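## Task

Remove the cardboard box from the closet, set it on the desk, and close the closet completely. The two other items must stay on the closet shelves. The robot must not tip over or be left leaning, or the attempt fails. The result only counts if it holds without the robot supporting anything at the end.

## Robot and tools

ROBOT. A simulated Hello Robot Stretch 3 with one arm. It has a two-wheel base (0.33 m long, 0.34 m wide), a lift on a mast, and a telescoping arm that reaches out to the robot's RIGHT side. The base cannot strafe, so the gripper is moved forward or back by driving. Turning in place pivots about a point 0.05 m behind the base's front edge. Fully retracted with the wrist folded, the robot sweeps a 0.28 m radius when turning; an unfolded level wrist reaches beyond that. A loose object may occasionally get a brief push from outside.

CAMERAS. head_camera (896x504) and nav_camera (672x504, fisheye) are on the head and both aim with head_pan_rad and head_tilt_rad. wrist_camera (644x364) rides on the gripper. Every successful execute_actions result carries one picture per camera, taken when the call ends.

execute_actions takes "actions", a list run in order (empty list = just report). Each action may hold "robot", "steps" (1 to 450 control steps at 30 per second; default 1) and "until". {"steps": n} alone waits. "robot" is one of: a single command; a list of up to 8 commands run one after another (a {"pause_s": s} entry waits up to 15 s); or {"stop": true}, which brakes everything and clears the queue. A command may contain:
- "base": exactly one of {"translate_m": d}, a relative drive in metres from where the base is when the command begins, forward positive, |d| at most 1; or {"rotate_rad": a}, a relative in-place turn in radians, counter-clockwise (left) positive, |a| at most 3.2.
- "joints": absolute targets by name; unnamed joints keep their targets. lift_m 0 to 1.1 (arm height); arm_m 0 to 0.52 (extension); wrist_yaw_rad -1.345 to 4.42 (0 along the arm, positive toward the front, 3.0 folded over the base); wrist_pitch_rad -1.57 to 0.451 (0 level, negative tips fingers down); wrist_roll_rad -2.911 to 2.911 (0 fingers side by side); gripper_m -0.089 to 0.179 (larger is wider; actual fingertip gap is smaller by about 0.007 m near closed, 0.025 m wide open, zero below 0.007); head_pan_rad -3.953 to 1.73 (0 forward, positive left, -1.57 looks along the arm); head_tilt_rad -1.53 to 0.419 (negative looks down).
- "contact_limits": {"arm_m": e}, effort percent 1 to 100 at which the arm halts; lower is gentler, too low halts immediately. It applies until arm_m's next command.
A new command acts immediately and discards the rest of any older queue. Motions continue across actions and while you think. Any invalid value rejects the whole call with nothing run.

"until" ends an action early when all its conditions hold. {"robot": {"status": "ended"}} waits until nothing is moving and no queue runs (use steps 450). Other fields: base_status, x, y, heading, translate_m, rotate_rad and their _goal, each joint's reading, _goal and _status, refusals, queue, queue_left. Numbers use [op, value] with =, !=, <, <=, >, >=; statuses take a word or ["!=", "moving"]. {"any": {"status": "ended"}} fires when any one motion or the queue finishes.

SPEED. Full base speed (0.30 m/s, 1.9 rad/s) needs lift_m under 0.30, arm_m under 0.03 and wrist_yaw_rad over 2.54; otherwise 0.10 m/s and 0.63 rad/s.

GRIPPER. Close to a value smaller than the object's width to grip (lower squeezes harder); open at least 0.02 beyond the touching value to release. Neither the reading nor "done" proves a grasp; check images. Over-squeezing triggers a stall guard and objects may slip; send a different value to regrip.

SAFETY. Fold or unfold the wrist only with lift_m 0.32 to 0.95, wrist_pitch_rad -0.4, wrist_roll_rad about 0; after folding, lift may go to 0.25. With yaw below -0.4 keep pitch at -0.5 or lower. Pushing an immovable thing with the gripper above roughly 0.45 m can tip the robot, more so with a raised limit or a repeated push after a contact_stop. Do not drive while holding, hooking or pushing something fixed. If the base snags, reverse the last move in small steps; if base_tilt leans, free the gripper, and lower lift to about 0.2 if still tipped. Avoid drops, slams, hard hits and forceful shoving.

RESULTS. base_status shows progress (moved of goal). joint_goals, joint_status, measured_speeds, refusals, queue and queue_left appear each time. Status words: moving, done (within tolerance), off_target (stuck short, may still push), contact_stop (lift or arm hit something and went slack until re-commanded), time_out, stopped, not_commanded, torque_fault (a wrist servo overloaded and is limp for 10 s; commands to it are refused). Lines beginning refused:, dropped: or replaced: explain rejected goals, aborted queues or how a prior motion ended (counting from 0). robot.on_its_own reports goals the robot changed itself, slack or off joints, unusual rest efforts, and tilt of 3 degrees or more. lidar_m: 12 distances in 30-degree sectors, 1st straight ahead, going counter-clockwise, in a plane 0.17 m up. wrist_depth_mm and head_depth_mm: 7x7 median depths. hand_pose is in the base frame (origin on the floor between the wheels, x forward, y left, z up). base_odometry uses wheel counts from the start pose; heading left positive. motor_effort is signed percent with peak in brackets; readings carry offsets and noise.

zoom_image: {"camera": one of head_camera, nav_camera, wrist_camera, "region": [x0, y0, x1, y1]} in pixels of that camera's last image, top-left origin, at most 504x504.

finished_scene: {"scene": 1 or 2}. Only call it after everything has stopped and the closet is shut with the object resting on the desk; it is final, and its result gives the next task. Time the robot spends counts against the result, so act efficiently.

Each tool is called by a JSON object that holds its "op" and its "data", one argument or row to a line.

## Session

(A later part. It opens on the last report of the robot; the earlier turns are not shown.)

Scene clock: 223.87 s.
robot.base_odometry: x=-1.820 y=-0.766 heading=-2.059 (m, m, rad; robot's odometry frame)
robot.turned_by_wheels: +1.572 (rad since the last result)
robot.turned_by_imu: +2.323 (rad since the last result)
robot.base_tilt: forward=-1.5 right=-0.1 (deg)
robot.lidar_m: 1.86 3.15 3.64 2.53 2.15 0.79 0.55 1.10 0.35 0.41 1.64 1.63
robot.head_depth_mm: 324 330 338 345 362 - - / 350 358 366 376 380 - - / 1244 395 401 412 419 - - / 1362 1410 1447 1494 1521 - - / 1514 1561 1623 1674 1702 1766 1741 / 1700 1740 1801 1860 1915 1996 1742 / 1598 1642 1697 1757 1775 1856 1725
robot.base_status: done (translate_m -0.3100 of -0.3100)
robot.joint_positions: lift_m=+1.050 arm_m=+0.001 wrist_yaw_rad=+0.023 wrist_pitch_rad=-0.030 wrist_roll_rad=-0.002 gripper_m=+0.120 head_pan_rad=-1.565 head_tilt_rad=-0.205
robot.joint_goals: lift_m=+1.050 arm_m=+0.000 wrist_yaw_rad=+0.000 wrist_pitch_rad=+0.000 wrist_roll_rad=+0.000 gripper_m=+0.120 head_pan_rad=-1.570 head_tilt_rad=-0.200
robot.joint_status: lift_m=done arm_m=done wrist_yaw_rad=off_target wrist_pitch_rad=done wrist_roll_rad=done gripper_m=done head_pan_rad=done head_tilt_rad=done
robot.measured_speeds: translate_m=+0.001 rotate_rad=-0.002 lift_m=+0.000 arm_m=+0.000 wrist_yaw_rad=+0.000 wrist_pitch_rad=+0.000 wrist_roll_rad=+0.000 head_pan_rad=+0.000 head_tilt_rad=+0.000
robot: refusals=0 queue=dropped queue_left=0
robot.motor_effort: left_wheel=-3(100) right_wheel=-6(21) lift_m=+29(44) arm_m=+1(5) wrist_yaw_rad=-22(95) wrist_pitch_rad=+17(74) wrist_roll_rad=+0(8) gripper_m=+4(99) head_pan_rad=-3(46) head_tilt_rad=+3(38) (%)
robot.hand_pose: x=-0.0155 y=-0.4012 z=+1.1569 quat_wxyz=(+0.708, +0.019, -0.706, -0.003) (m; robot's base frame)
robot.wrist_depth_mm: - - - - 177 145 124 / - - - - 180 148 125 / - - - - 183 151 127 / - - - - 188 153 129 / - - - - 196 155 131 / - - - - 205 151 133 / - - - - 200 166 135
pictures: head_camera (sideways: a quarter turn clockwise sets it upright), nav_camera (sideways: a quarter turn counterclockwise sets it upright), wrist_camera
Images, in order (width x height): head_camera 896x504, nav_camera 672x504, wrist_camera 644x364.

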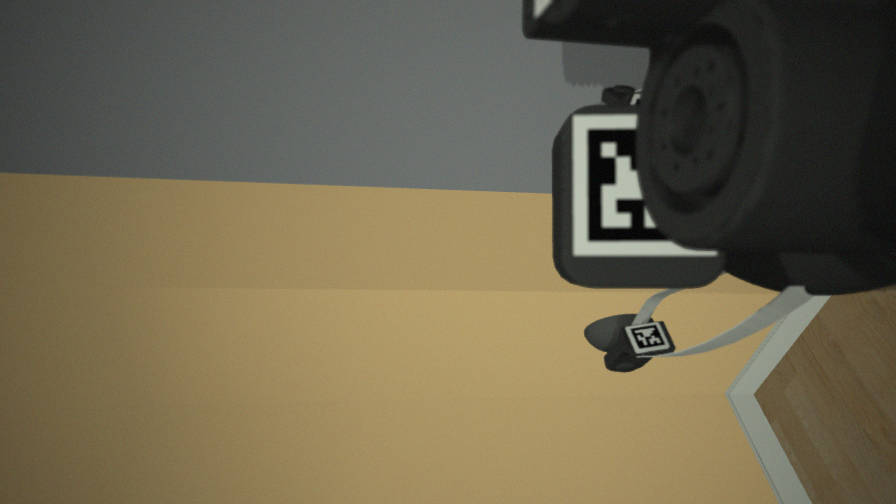

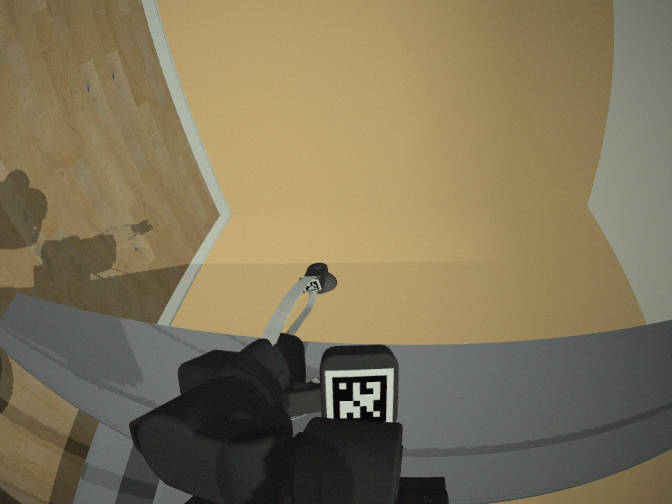

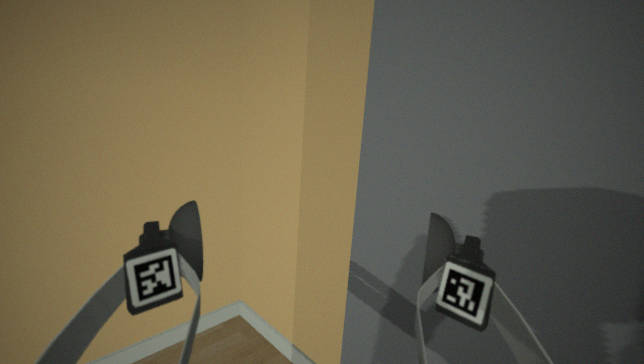

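{"op": "execute_actions", "data": {
  "actions": [
    {"robot":[{"joints":{"wrist_yaw_rad":1.571,"gripper_m":0.0,"lift_m":0.9}},{"base":{"translate_m":0.25}},{"base":{"rotate_rad":-0.75}}],"steps":450,"until":{"robot":{"status":"ended"}}}
  ]
}}

Scene clock: 232.40 s.
robot.base_odometry: x=-1.937 y=-0.987 heading=-2.809 (m, m, rad; robot's odometry frame)
robot.turned_by_wheels: -0.750 (rad since the last result)
robot.turned_by_imu: -0.748 (rad since the last result)
robot.base_tilt: forward=-1.6 right=+0.0 (deg)
robot.lidar_m: 1.45 1.51 2.09 3.11 3.25 2.40 2.33 0.80 1.31 0.52 1.32 1.50
robot.head_depth_mm: 1122 1164 1186 1232 990 1072 1179 / 431 446 465 482 858 985 1133 / 442 454 470 486 500 516 537 / 446 460 476 492 509 529 547 / 447 461 476 491 510 529 549 / 1128 1162 1201 1249 1293 1340 1397 / 1125 1168 1210 1245 1305 1341 1403
robot.base_status: done (rotate_rad -0.7499 of -0.7500)
robot.joint_positions: lift_m=+0.900 arm_m=+0.001 wrist_yaw_rad=+1.570 wrist_pitch_rad=-0.024 wrist_roll_rad=-0.002 gripper_m=+0.000 head_pan_rad=-1.565 head_tilt_rad=-0.205
robot.joint_goals: lift_m=+0.900 arm_m=+0.000 wrist_yaw_rad=+1.571 wrist_pitch_rad=+0.000 wrist_roll_rad=+0.000 gripper_m=+0.000 head_pan_rad=-1.570 head_tilt_rad=-0.200
robot.joint_status: lift_m=done arm_m=done wrist_yaw_rad=done wrist_pitch_rad=done wrist_roll_rad=done gripper_m=done head_pan_rad=done head_tilt_rad=done
robot.measured_speeds: translate_m=+0.000 rotate_rad=+0.000 lift_m=+0.000 arm_m=+0.000 wrist_yaw_rad=+0.000 wrist_pitch_rad=+0.000 wrist_roll_rad=+0.000 head_pan_rad=+0.000 head_tilt_rad=+0.000
robot: refusals=0 queue=done queue_left=0
robot.motor_effort: left_wheel=+4(9) right_wheel=-2(7) lift_m=+15(24) arm_m=+1(1) wrist_yaw_rad=+2(21) wrist_pitch_rad=+14(17) wrist_roll_rad=+1(0) gripper_m=-3(83) head_pan_rad=-2(3) head_tilt_rad=+3(3) (%)
robot.hand_pose: x=+0.2342 y=-0.1462 z=+1.0091 quat_wxyz=(+0.507, +0.505, -0.494, +0.494) (m; robot's base frame)
robot.wrist_depth_mm: - - - - - - - / - - - - - - - / - - - - - - - / - - - - - - - / - - - - - - - / - - - - - - - / - - - - - - -
pictures: head_camera (sideways: a quarter turn clockwise sets it upright), nav_camera (sideways: a quarter turn counterclockwise sets it upright), wrist_camera
Images, in order (width x height): head_camera 896x504, nav_camera 672x504, wrist_camera 644x364.

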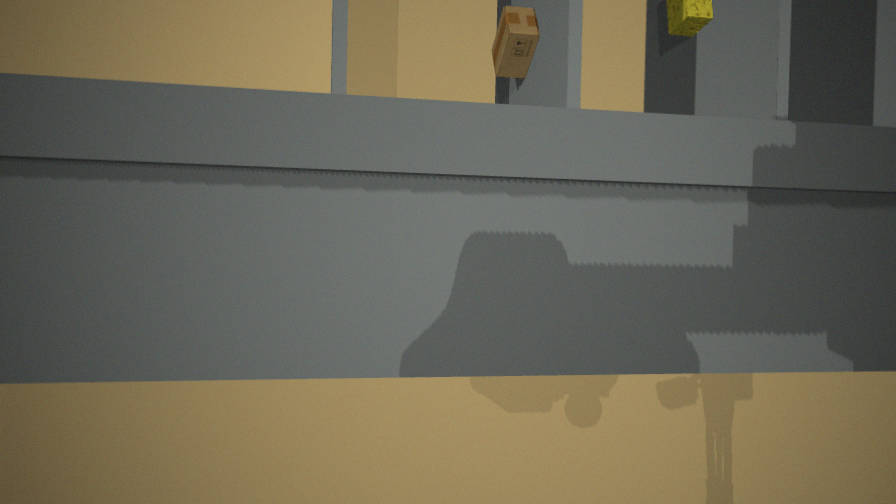

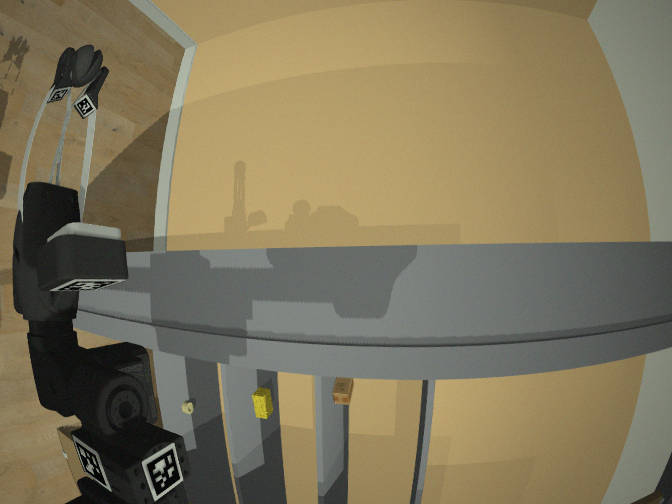

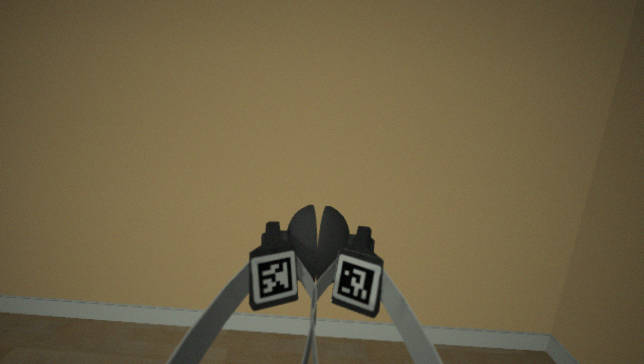

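{"op": "execute_actions", "data": {
  "actions": [
    {"robot":[{"base":{"rotate_rad":0.55}},{"base":{"translate_m":-0.36}},{"base":{"rotate_rad":-0.55}},{"joints":{"wrist_yaw_rad":0.0,"lift_m":1.05,"gripper_m":0.17}}],"steps":450,"until":{"robot":{"status":"ended"}}}
  ]
}}

Scene clock: 244.13 s.
robot.base_odometry: x=-1.708 y=-0.709 heading=-2.809 (m, m, rad; robot's odometry frame)
robot.turned_by_wheels: +0.000 (rad since the last result)
robot.turned_by_imu: -0.005 (rad since the last result)
robot.base_tilt: forward=-1.8 right=-0.1 (deg)
robot.lidar_m: 1.76 1.83 2.53 3.28 2.79 2.09 2.03 0.49 0.45 1.08 0.38 0.48
robot.head_depth_mm: 944 973 1006 1038 978 - - / 949 980 1006 1040 888 - - / 948 977 1002 1046 1012 - - / 948 982 1010 1050 873 - - / 951 979 1004 1054 803 1066 781 / 956 982 1012 1052 865 1017 793 / 823 829 837 851 758 868 779
robot.base_status: done (rotate_rad -0.5499 of -0.5500)
robot.joint_positions: lift_m=+1.050 arm_m=+0.001 wrist_yaw_rad=+0.002 wrist_pitch_rad=-0.023 wrist_roll_rad=-0.002 gripper_m=+0.170 head_pan_rad=-1.565 head_tilt_rad=-0.205
robot.joint_goals: lift_m=+1.050 arm_m=+0.000 wrist_yaw_rad=+0.000 wrist_pitch_rad=+0.000 wrist_roll_rad=+0.000 gripper_m=+0.170 head_pan_rad=-1.570 head_tilt_rad=-0.200
robot.joint_status: lift_m=done arm_m=done wrist_yaw_rad=done wrist_pitch_rad=done wrist_roll_rad=done gripper_m=done head_pan_rad=done head_tilt_rad=done
robot.measured_speeds: translate_m=+0.000 rotate_rad=+0.000 lift_m=+0.000 arm_m=+0.000 wrist_yaw_rad=+0.000 wrist_pitch_rad=+0.000 wrist_roll_rad=+0.000 head_pan_rad=+0.000 head_tilt_rad=+0.000
robot: refusals=0 queue=done queue_left=0
robot.motor_effort: left_wheel=+4(10) right_wheel=-1(4) lift_m=+39(39) arm_m=+1(1) wrist_yaw_rad=-2(2) wrist_pitch_rad=+13(14) wrist_roll_rad=+0(1) gripper_m=+0(82) head_pan_rad=-2(3) head_tilt_rad=+3(3) (%)
robot.hand_pose: x=-0.0209 y=-0.4015 z=+1.1583 quat_wxyz=(+0.708, +0.009, -0.706, -0.008) (m; robot's base frame)
robot.wrist_depth_mm: 381 435 458 470 442 762 769 / 382 544 813 817 809 736 622 / 389 558 844 860 848 844 840 / 396 572 826 862 871 848 857 / 399 500 522 549 578 649 635 / - 689 930 928 929 938 500 / 410 596 751 726 788 767 840
pictures: head_camera (sideways: a quarter turn clockwise sets it upright), nav_camera (sideways: a quarter turn counterclockwise sets it upright), wrist_camera
Images, in order (width x height): head_camera 896x504, nav_camera 672x504, wrist_camera 644x364.

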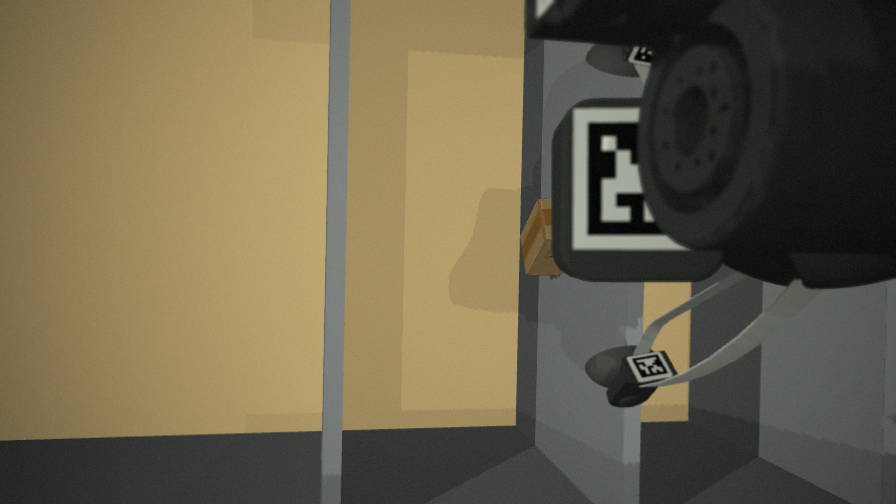

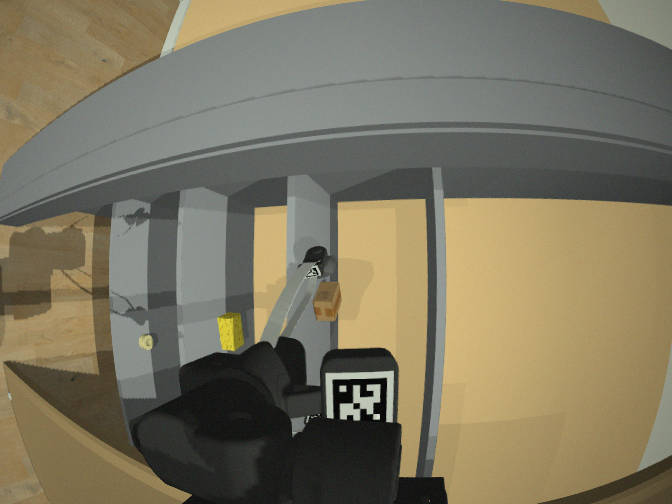

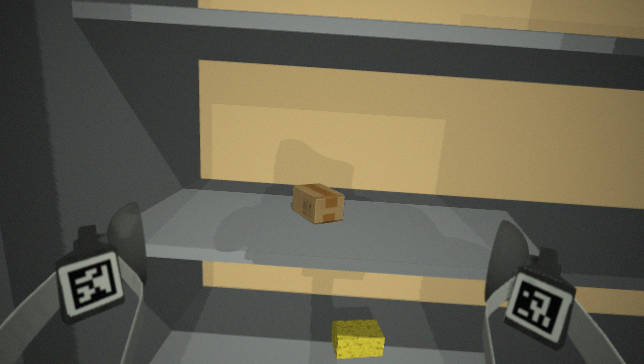

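{"op": "execute_actions", "data": {
  "actions": [
    {"robot":{"joints":{"arm_m":0.3,"lift_m":1.02}},"steps":450,"until":{"robot":{"status":"ended"}}}
  ]
}}

Scene clock: 247.80 s.
robot.base_odometry: x=-1.708 y=-0.709 heading=-2.809 (m, m, rad; robot's odometry frame)
robot.turned_by_wheels: +0.000 (rad since the last result)
robot.turned_by_imu: -0.001 (rad since the last result)
robot.base_tilt: forward=-1.6 right=-0.1 (deg)
robot.lidar_m: 1.75 1.82 2.52 3.28 2.81 2.09 2.02 0.49 0.45 1.07 0.38 0.48
robot.head_depth_mm: 950 975 1005 1042 - 1034 803 / 945 985 1008 1035 - 1077 803 / 948 980 1004 1037 - 1075 799 / 953 982 1013 1045 775 1072 799 / 953 980 1006 1054 801 1069 797 / 958 981 1013 1055 798 1074 794 / 824 829 832 848 759 875 776
robot.base_status: done (rotate_rad -0.5499 of -0.5500)
robot.joint_positions: lift_m=+1.021 arm_m=+0.300 wrist_yaw_rad=+0.001 wrist_pitch_rad=-0.023 wrist_roll_rad=-0.002 gripper_m=+0.170 head_pan_rad=-1.565 head_tilt_rad=-0.205
robot.joint_goals: lift_m=+1.020 arm_m=+0.300 wrist_yaw_rad=+0.000 wrist_pitch_rad=+0.000 wrist_roll_rad=+0.000 gripper_m=+0.170 head_pan_rad=-1.570 head_tilt_rad=-0.200
robot.joint_status: lift_m=done arm_m=done wrist_yaw_rad=done wrist_pitch_rad=done wrist_roll_rad=done gripper_m=done head_pan_rad=done head_tilt_rad=done
robot.measured_speeds: translate_m=+0.000 rotate_rad=+0.000 lift_m=+0.000 arm_m=+0.000 wrist_yaw_rad=+0.000 wrist_pitch_rad=+0.000 wrist_roll_rad=+0.000 head_pan_rad=+0.000 head_tilt_rad=+0.000
robot: refusals=0 queue=done queue_left=0
robot.motor_effort: left_wheel=+4(4) right_wheel=-1(1) lift_m=+15(40) arm_m=+4(4) wrist_yaw_rad=+0(1) wrist_pitch_rad=+13(14) wrist_roll_rad=+1(1) gripper_m=+0(0) head_pan_rad=-3(3) head_tilt_rad=+3(3) (%)
robot.hand_pose: x=-0.0213 y=-0.7002 z=+1.1293 quat_wxyz=(+0.708, +0.009, -0.706, -0.008) (m; robot's base frame)
robot.wrist_depth_mm: 376 499 505 495 458 423 392 / 382 511 517 514 514 513 506 / 383 530 535 536 533 529 526 / 392 551 556 554 552 553 549 / 377 436 438 332 487 550 542 / - 308 321 289 343 348 372 / 229 241 250 257 263 261 280
pictures: head_camera (sideways: a quarter turn clockwise sets it upright), nav_camera (sideways: a quarter turn counterclockwise sets it upright), wrist_camera
Images, in order (width x height): head_camera 896x504, nav_camera 672x504, wrist_camera 644x364.

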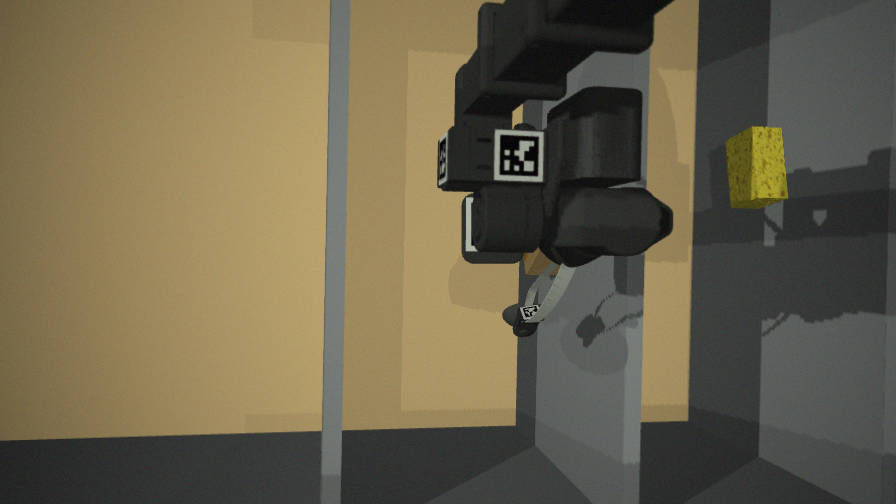

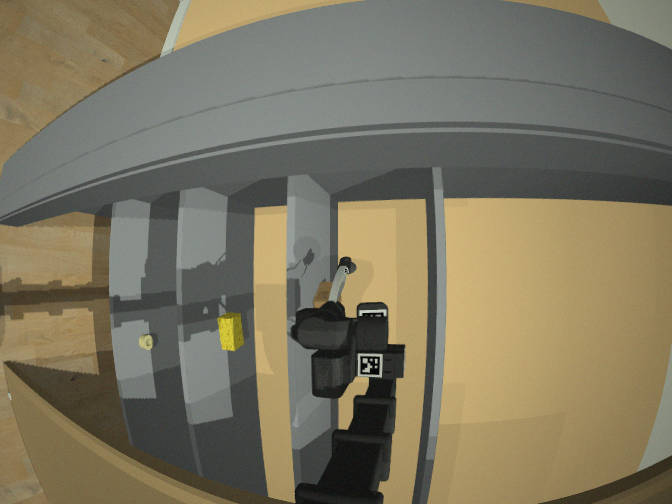

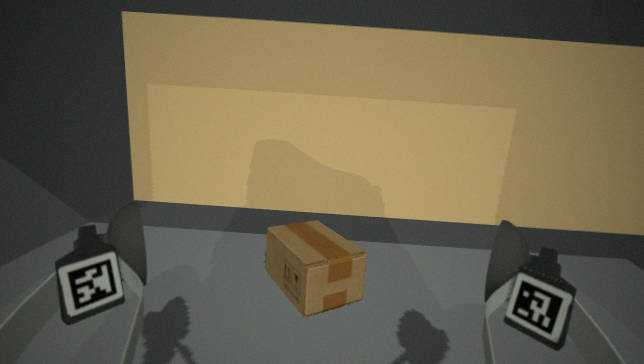

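{"op": "execute_actions", "data": {
  "actions": [
    {"robot":[{"joints":{"lift_m":0.94}},{"joints":{"arm_m":0.45}}],"steps":450,"until":{"robot":{"status":"ended"}}}
  ]
}}

Scene clock: 253.03 s.
robot.base_odometry: x=-1.708 y=-0.709 heading=-2.809 (m, m, rad; robot's odometry frame)
robot.turned_by_wheels: +0.000 (rad since the last result)
robot.turned_by_imu: +0.009 (rad since the last result)
robot.base_tilt: forward=-2.1 right=-1.0 (deg)
robot.lidar_m: 1.75 1.84 2.56 3.71 2.78 2.09 1.22 0.49 0.45 1.05 0.39 0.49
robot.head_depth_mm: 966 995 1020 1056 931 - 789 / 974 1003 1024 1061 - 1035 824 / 972 1000 1028 1065 - 1056 818 / 976 1007 1029 1066 852 1060 818 / 980 1007 1036 1071 848 1103 813 / 986 1010 1035 1073 845 1068 814 / 836 839 800 850 784 865 786
robot.base_status: done (rotate_rad -0.5500 of -0.5500)
robot.joint_positions: lift_m=+0.940 arm_m=+0.448 wrist_yaw_rad=-0.006 wrist_pitch_rad=-0.104 wrist_roll_rad=+0.008 gripper_m=+0.170 head_pan_rad=-1.565 head_tilt_rad=-0.205
robot.joint_goals: lift_m=+0.940 arm_m=+0.450 wrist_yaw_rad=+0.000 wrist_pitch_rad=+0.000 wrist_roll_rad=+0.000 gripper_m=+0.170 head_pan_rad=-1.570 head_tilt_rad=-0.200
robot.joint_status: lift_m=done arm_m=done wrist_yaw_rad=done wrist_pitch_rad=done wrist_roll_rad=done gripper_m=done head_pan_rad=done head_tilt_rad=done
robot.measured_speeds: translate_m=+0.000 rotate_rad=+0.000 lift_m=+0.000 arm_m=+0.000 wrist_yaw_rad=+0.000 wrist_pitch_rad=+0.000 wrist_roll_rad=+0.000 head_pan_rad=+0.000 head_tilt_rad=+0.000
robot: refusals=0 queue=done queue_left=0
robot.on_its_own: arm_m is at rest, and its effort (+15) is outside its rest range (-14 to +14); wrist_pitch_rad is at rest, and its effort (+61) is outside its rest range (-20 to +32)
robot.motor_effort: left_wheel=-2(5) right_wheel=+0(3) lift_m=+16(16) arm_m=+15(17) wrist_yaw_rad=+6(6) wrist_pitch_rad=+61(62) wrist_roll_rad=-3(4) gripper_m=+0(0) head_pan_rad=-3(3) head_tilt_rad=+3(3) (%)
robot.hand_pose: x=-0.0229 y=-0.8457 z=+1.0287 quat_wxyz=(+0.704, +0.035, -0.709, -0.039) (m; robot's base frame)
robot.wrist_depth_mm: 368 371 367 367 365 361 358 / 382 388 385 384 382 378 373 / 384 408 403 401 396 396 394 / 297 309 289 165 349 366 389 / 218 213 192 127 149 250 244 / - 159 161 134 155 172 178 / 126 128 131 132 135 137 140
pictures: head_camera (sideways: a quarter turn clockwise sets it upright), nav_camera (sideways: a quarter turn counterclockwise sets it upright), wrist_camera
Images, in order (width x height): head_camera 896x504, nav_camera 672x504, wrist_camera 644x364.

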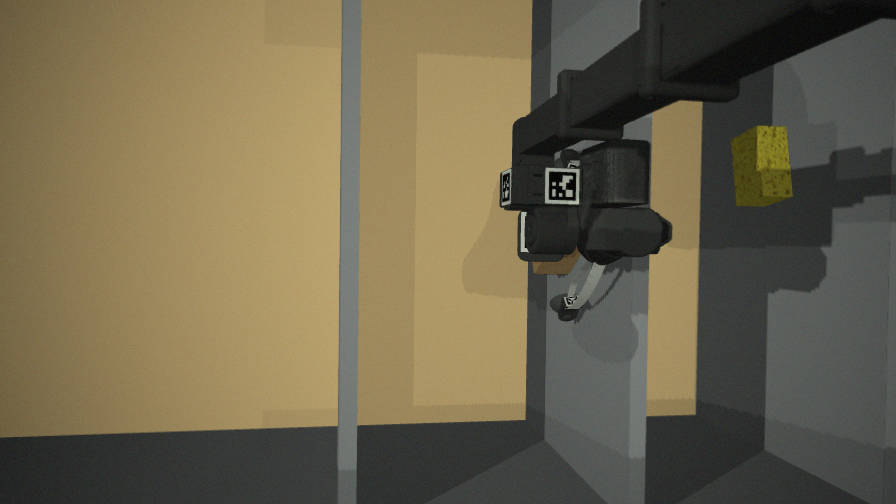

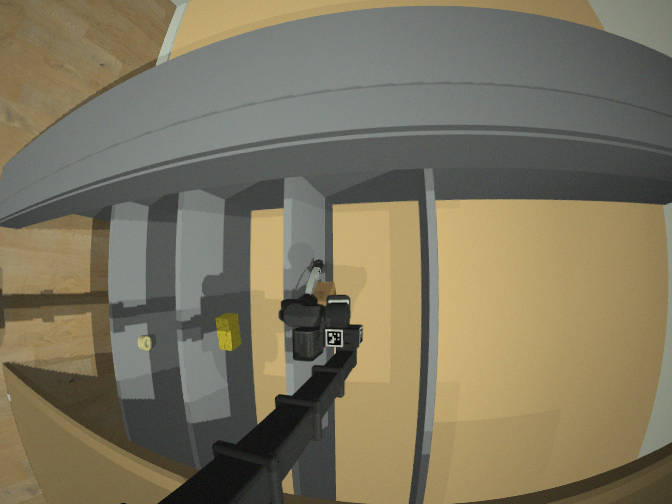

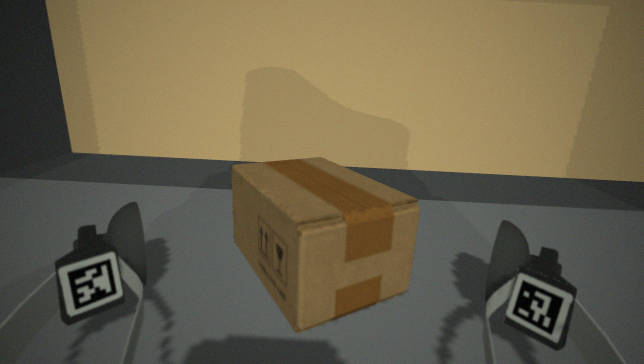

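{"op": "execute_actions", "data": {
  "actions": [
    {"robot":[{"joints":{"arm_m":0.43}},{"joints":{"lift_m":1.015,"wrist_pitch_rad":-0.35}},{"joints":{"arm_m":0.47}}],"steps":450,"until":{"robot":{"status":"ended"}}}
  ]
}}

Scene clock: 257.23 s.
robot.base_odometry: x=-1.708 y=-0.709 heading=-2.809 (m, m, rad; robot's odometry frame)
robot.turned_by_wheels: +0.000 (rad since the last result)
robot.turned_by_imu: -0.012 (rad since the last result)
robot.base_tilt: forward=-1.6 right=-0.1 (deg)
robot.lidar_m: 1.75 1.83 2.53 3.29 2.81 2.09 2.02 0.50 0.45 1.08 0.38 0.48
robot.head_depth_mm: 946 973 1005 1038 - 1042 805 / 950 978 1008 1033 759 1089 803 / 948 979 1006 1040 755 1077 802 / 950 981 1006 1042 748 1071 799 / 947 982 1013 1053 804 1069 795 / 950 986 1014 1051 802 1068 794 / 821 829 837 852 758 871 777
robot.base_status: done (rotate_rad -0.5500 of -0.5500)
robot.joint_positions: lift_m=+1.015 arm_m=+0.470 wrist_yaw_rad=+0.002 wrist_pitch_rad=-0.363 wrist_roll_rad=+0.006 gripper_m=+0.170 head_pan_rad=-1.565 head_tilt_rad=-0.205
robot.joint_goals: lift_m=+1.015 arm_m=+0.470 wrist_yaw_rad=+0.000 wrist_pitch_rad=-0.350 wrist_roll_rad=+0.000 gripper_m=+0.170 head_pan_rad=-1.570 head_tilt_rad=-0.200
robot.joint_status: lift_m=done arm_m=done wrist_yaw_rad=done wrist_pitch_rad=done wrist_roll_rad=done gripper_m=done head_pan_rad=done head_tilt_rad=done
robot.measured_speeds: translate_m=+0.000 rotate_rad=+0.000 lift_m=+0.000 arm_m=+0.000 wrist_yaw_rad=+0.000 wrist_pitch_rad=+0.000 wrist_roll_rad=+0.000 head_pan_rad=+0.000 head_tilt_rad=+0.000
robot: refusals=0 queue=done queue_left=0
robot.motor_effort: left_wheel=+2(2) right_wheel=-1(1) lift_m=+39(40) arm_m=+4(16) wrist_yaw_rad=-2(5) wrist_pitch_rad=+7(96) wrist_roll_rad=-2(5) gripper_m=-1(1) head_pan_rad=-3(2) head_tilt_rad=+2(2) (%)
robot.hand_pose: x=-0.0211 y=-0.8455 z=+1.0397 quat_wxyz=(+0.694, +0.128, -0.697, -0.128) (m; robot's base frame)
robot.wrist_depth_mm: 335 332 329 327 323 320 317 / 360 362 357 353 351 345 343 / 301 309 318 331 342 353 362 / 231 237 169 155 255 263 268 / 195 195 179 125 132 215 213 / - 161 159 110 134 172 177 / 137 139 141 122 143 144 150
pictures: head_camera (sideways: a quarter turn clockwise sets it upright), nav_camera (sideways: a quarter turn counterclockwise sets it upright), wrist_camera
Images, in order (width x height): head_camera 896x504, nav_camera 672x504, wrist_camera 644x364.

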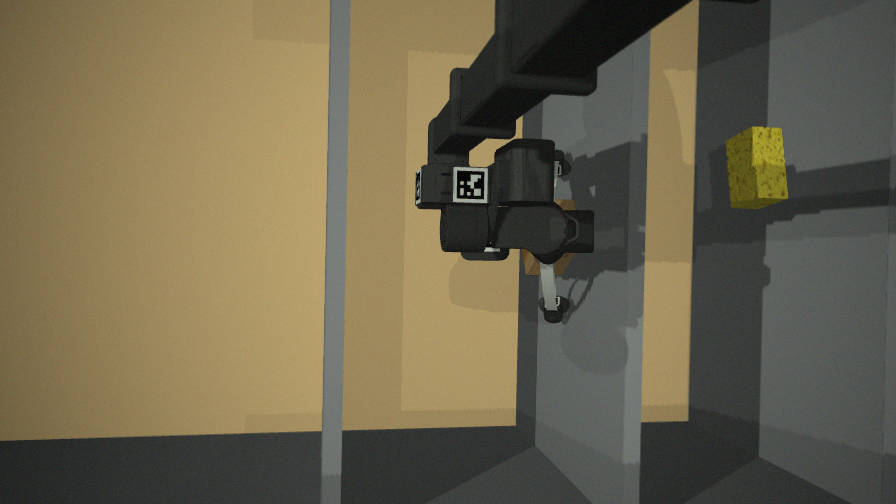

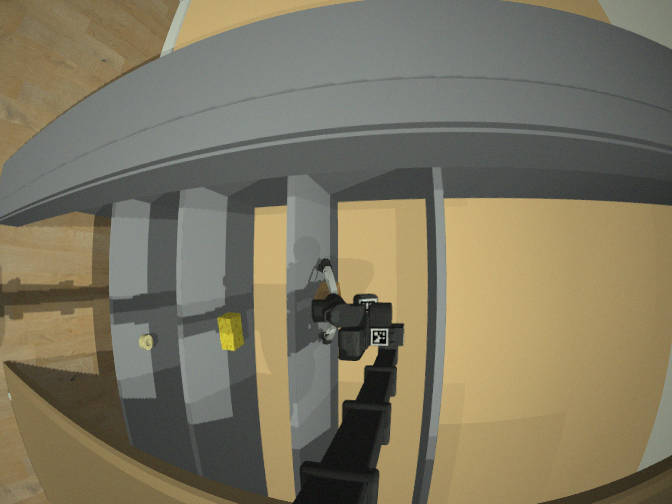

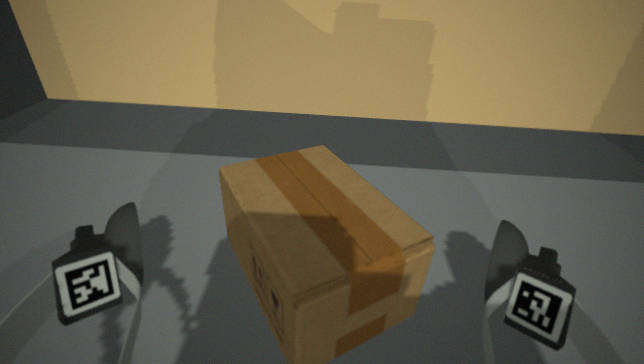

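{"op": "execute_actions", "data": {
  "actions": [
    {"robot":[{"joints":{"gripper_m":0.02}},{"joints":{"lift_m":1.06}},{"joints":{"arm_m":0.0}}],"steps":450,"until":{"robot":{"status":"ended"}}}
  ]
}}

Scene clock: 265.07 s.
robot.base_odometry: x=-1.708 y=-0.709 heading=-2.809 (m, m, rad; robot's odometry frame)
robot.turned_by_wheels: +0.000 (rad since the last result)
robot.turned_by_imu: -0.002 (rad since the last result)
robot.base_tilt: forward=-1.6 right=-0.1 (deg)
robot.lidar_m: 1.76 1.83 2.53 3.27 2.81 2.10 2.03 0.50 0.45 1.08 0.38 0.48
robot.head_depth_mm: 946 973 1010 1047 893 - - / 944 976 1008 1048 890 - - / 950 980 1010 1048 880 - - / 951 978 1009 1051 874 - - / 952 975 1009 1052 805 1069 794 / 952 982 1009 1052 801 1065 792 / 823 826 838 848 762 873 781
robot.base_status: done (rotate_rad -0.5499 of -0.5500)
robot.joint_positions: lift_m=+1.059 arm_m=+0.001 wrist_yaw_rad=+0.001 wrist_pitch_rad=-0.378 wrist_roll_rad=+0.001 gripper_m=+0.030 head_pan_rad=-1.565 head_tilt_rad=-0.205
robot.joint_goals: lift_m=+1.060 arm_m=+0.000 wrist_yaw_rad=+0.000 wrist_pitch_rad=-0.350 wrist_roll_rad=+0.000 gripper_m=+0.029 head_pan_rad=-1.570 head_tilt_rad=-0.200
robot.joint_status: lift_m=done arm_m=done wrist_yaw_rad=done wrist_pitch_rad=done wrist_roll_rad=done gripper_m=done head_pan_rad=done head_tilt_rad=done
robot.measured_speeds: translate_m=+0.000 rotate_rad=+0.000 lift_m=+0.000 arm_m=+0.000 wrist_yaw_rad=+0.000 wrist_pitch_rad=+0.000 wrist_roll_rad=+0.000 head_pan_rad=+0.000 head_tilt_rad=+0.000
robot: refusals=0 queue=done queue_left=0
robot.on_its_own: gripper_m is held at +0.029, not at your +0.020, by its stall guard, which is not easing now
robot.motor_effort: left_wheel=+3(11) right_wheel=-1(8) lift_m=+40(42) arm_m=-3(5) wrist_yaw_rad=+0(22) wrist_pitch_rad=+16(17) wrist_roll_rad=+0(3) gripper_m=-21(93) head_pan_rad=-3(3) head_tilt_rad=+3(3) (%)
robot.hand_pose: x=-0.0214 y=-0.3755 z=+1.0812 quat_wxyz=(+0.695, +0.133, -0.694, -0.133) (m; robot's base frame)
robot.wrist_depth_mm: 378 540 781 772 757 753 742 / 386 516 587 619 651 691 743 / 391 491 800 478 498 497 485 / 398 580 799 163 924 963 959 / 281 584 133 128 416 758 776 / 283 548 119 123 134 670 665 / 286 657 823 801 863 881 890
pictures: head_camera (sideways: a quarter turn clockwise sets it upright), nav_camera (sideways: a quarter turn counterclockwise sets it upright), wrist_camera
Images, in order (width x height): head_camera 896x504, nav_camera 672x504, wrist_camera 644x364.

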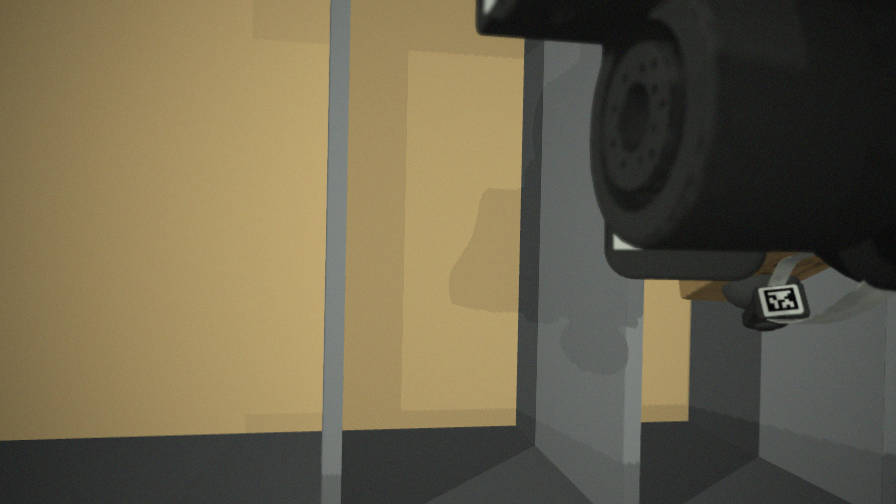

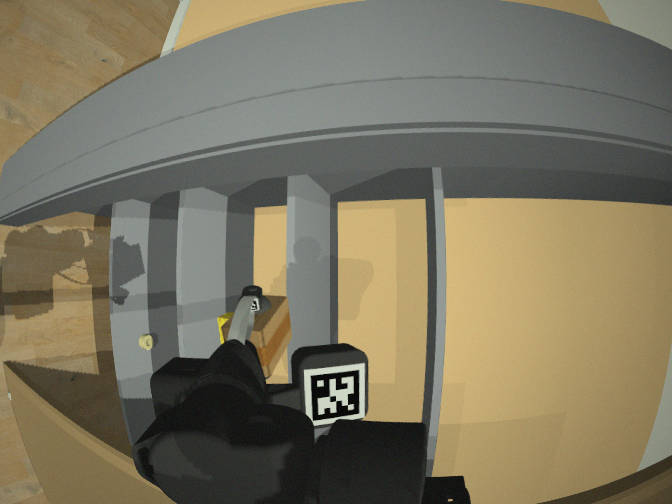

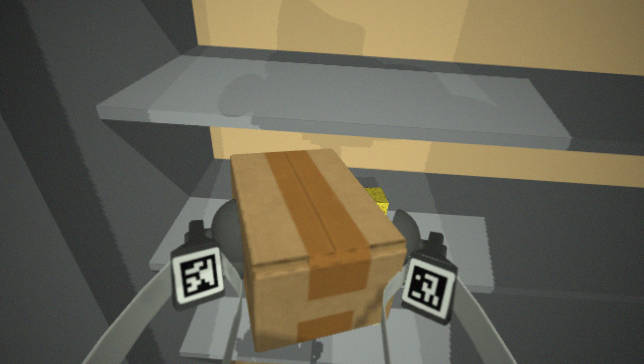

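{"op": "execute_actions", "data": {
  "actions": [
    {"robot":[{"joints":{"lift_m":0.9,"wrist_pitch_rad":-0.4}},{"joints":{"wrist_yaw_rad":3.0}},{"joints":{"lift_m":0.28}},{"base":{"rotate_rad":0.6}},{"base":{"translate_m":0.25}},{"base":{"rotate_rad":1.27}},{"base":{"translate_m":1.0}},{"base":{"translate_m":1.0}}],"steps":450,"until":{"robot":{"status":"ended"}}},
    {"steps":450,"until":{"robot":{"status":"ended"}}},
    {"robot":[{"base":{"translate_m":0.45}},{"base":{"rotate_rad":1.27},"joints":{"lift_m":0.9,"head_tilt_rad":-0.6}}],"steps":450,"until":{"robot":{"status":"ended"}}}
  ]
}}

Scene clock: 302.93 s.
robot.base_odometry: x=-0.410 y=-2.886 heading=+0.331 (m, m, rad; robot's odometry frame)
robot.turned_by_wheels: +3.140 (rad since the last result)
robot.turned_by_imu: +3.127 (rad since the last result)
robot.base_tilt: forward=-1.6 right=+0.0 (deg)
robot.lidar_m: 1.47 1.53 2.13 2.83 2.91 2.37 2.28 1.74 0.80 1.23 1.27 1.24
robot.head_depth_mm: 1015 1120 965 657 552 1596 - / 1019 1111 956 653 553 1170 - / 1014 1124 953 651 550 1500 - / 1019 1112 944 648 549 1490 - / 1019 1119 946 644 548 1537 - / 1024 1124 935 644 544 1501 1286 / 1027 1127 936 642 543 1485 1245
robot.base_status: done (rotate_rad +1.2699 of +1.2700)
robot.joint_positions: lift_m=+0.899 arm_m=+0.001 wrist_yaw_rad=+2.999 wrist_pitch_rad=-0.428 wrist_roll_rad=+0.001 gripper_m=+0.030 head_pan_rad=-1.565 head_tilt_rad=-0.593
robot.joint_goals: lift_m=+0.900 arm_m=+0.000 wrist_yaw_rad=+3.000 wrist_pitch_rad=-0.400 wrist_roll_rad=+0.000 gripper_m=+0.029 head_pan_rad=-1.570 head_tilt_rad=-0.600
robot.joint_status: lift_m=done arm_m=done wrist_yaw_rad=done wrist_pitch_rad=done wrist_roll_rad=done gripper_m=done head_pan_rad=done head_tilt_rad=done
robot.measured_speeds: translate_m=+0.000 rotate_rad=+0.000 lift_m=+0.000 arm_m=+0.000 wrist_yaw_rad=+0.000 wrist_pitch_rad=+0.000 wrist_roll_rad=+0.000 head_pan_rad=+0.000 head_tilt_rad=+0.000
robot: refusals=0 queue=done queue_left=0
robot.on_its_own: gripper_m is held at +0.029, not at your +0.020, by its stall guard, which is not easing now
robot.motor_effort: left_wheel=-4(14) right_wheel=+1(7) lift_m=+40(39) arm_m=-2(3) wrist_yaw_rad=+2(4) wrist_pitch_rad=+16(16) wrist_roll_rad=+0(0) gripper_m=-21(20) head_pan_rad=-3(3) head_tilt_rad=-3(33) (%)
robot.hand_pose: x=+0.0105 y=+0.0747 z=+0.9099 quat_wxyz=(+0.199, +0.700, +0.101, +0.679) (m; robot's base frame)
robot.wrist_depth_mm: - - - - - - - / - - - - - - - / - - - - - - - / - - 165 162 - - - / - - 130 127 - - - / - - 116 123 134 - - / - - 132 - - - -
pictures: head_camera (sideways: a quarter turn clockwise sets it upright), nav_camera (sideways: a quarter turn counterclockwise sets it upright), wrist_camera
Images, in order (width x height): head_camera 896x504, nav_camera 672x504, wrist_camera 644x364.

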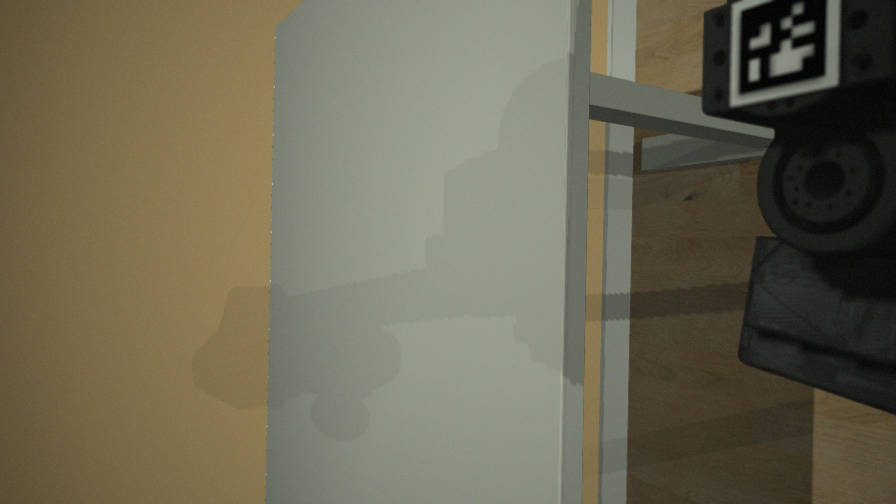

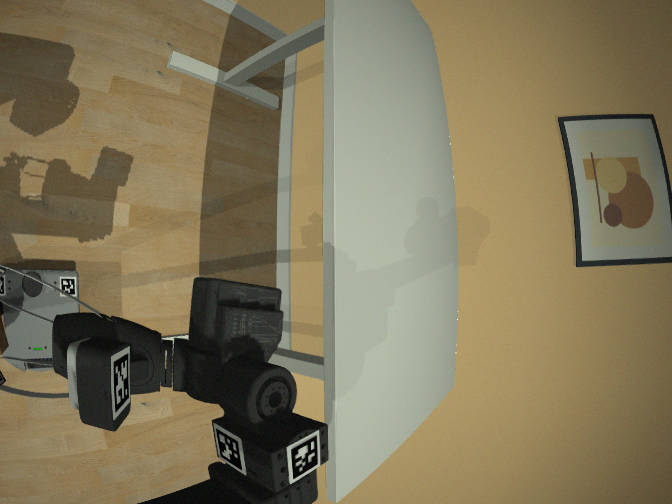

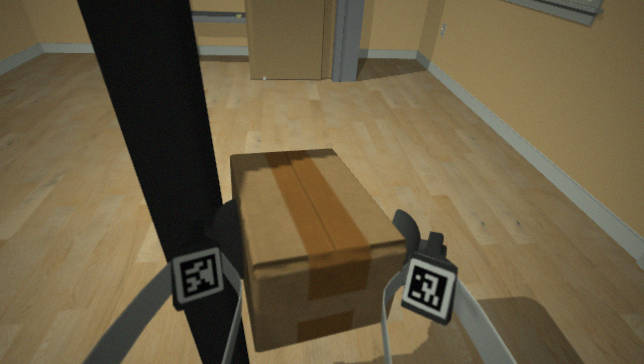

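{"op": "execute_actions", "data": {
  "actions": [
    {"robot":[{"joints":{"lift_m":1.08}},{"joints":{"wrist_yaw_rad":0.0}},{"joints":{"arm_m":0.25,"wrist_pitch_rad":-0.35}},{"joints":{"lift_m":0.98}}],"steps":450,"until":{"robot":{"status":"ended"}}}
  ]
}}

Scene clock: 312.87 s.
robot.base_odometry: x=-0.410 y=-2.886 heading=+0.331 (m, m, rad; robot's odometry frame)
robot.turned_by_wheels: +0.000 (rad since the last result)
robot.turned_by_imu: -0.003 (rad since the last result)
robot.base_tilt: forward=-1.7 right=+0.0 (deg)
robot.lidar_m: 1.47 1.54 2.13 2.83 2.91 2.37 2.29 1.74 0.80 1.23 1.27 1.24
robot.head_depth_mm: 1015 1116 - 614 554 1513 1266 / 1015 1121 - 599 551 1224 1235 / 1013 1120 - 597 551 1505 1267 / 1021 1118 1010 603 551 1506 1252 / 1016 1125 941 646 547 1505 1262 / 1024 1126 935 643 544 1495 1257 / 1026 1121 929 639 544 1501 1250
robot.base_status: done (rotate_rad +1.2699 of +1.2700)
robot.joint_positions: lift_m=+0.980 arm_m=+0.250 wrist_yaw_rad=+0.001 wrist_pitch_rad=-0.381 wrist_roll_rad=+0.001 gripper_m=+0.030 head_pan_rad=-1.565 head_tilt_rad=-0.593
robot.joint_goals: lift_m=+0.980 arm_m=+0.250 wrist_yaw_rad=+0.000 wrist_pitch_rad=-0.350 wrist_roll_rad=+0.000 gripper_m=+0.029 head_pan_rad=-1.570 head_tilt_rad=-0.600
robot.joint_status: lift_m=done arm_m=done wrist_yaw_rad=done wrist_pitch_rad=done wrist_roll_rad=done gripper_m=done head_pan_rad=done head_tilt_rad=done
robot.measured_speeds: translate_m=+0.000 rotate_rad=+0.000 lift_m=+0.000 arm_m=+0.000 wrist_yaw_rad=+0.000 wrist_pitch_rad=+0.000 wrist_roll_rad=+0.000 head_pan_rad=+0.000 head_tilt_rad=+0.000
robot: refusals=0 queue=done queue_left=0
robot.on_its_own: gripper_m is held at +0.029, not at your +0.020, by its stall guard, which is not easing now
robot.motor_effort: left_wheel=-3(4) right_wheel=+2(2) lift_m=+16(44) arm_m=+4(5) wrist_yaw_rad=-2(4) wrist_pitch_rad=+18(20) wrist_roll_rad=+0(1) gripper_m=-21(20) head_pan_rad=-3(3) head_tilt_rad=-4(4) (%)
robot.hand_pose: x=-0.0214 y=-0.6235 z=+1.0015 quat_wxyz=(+0.694, +0.134, -0.694, -0.134) (m; robot's base frame)
robot.wrist_depth_mm: 675 678 686 679 675 665 670 / 483 507 535 558 600 637 722 / 354 364 374 387 404 420 460 / 276 281 263 163 304 315 322 / 227 230 133 128 186 252 257 / 192 197 119 123 134 210 214 / 167 169 166 164 175 180 182
pictures: head_camera (sideways: a quarter turn clockwise sets it upright), nav_camera (sideways: a quarter turn counterclockwise sets it upright), wrist_camera
Images, in order (width x height): head_camera 896x504, nav_camera 672x504, wrist_camera 644x364.

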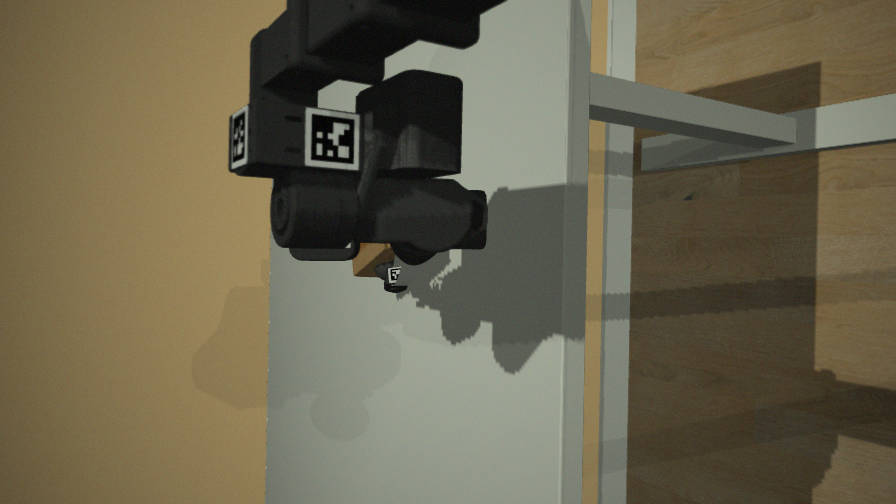

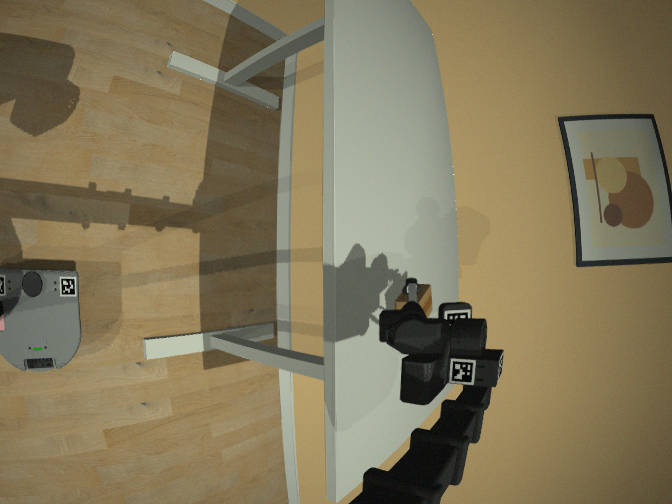

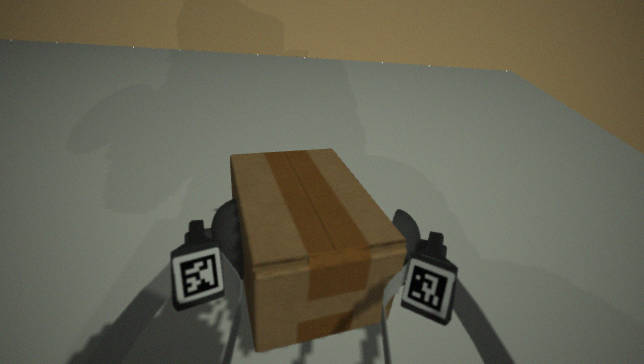

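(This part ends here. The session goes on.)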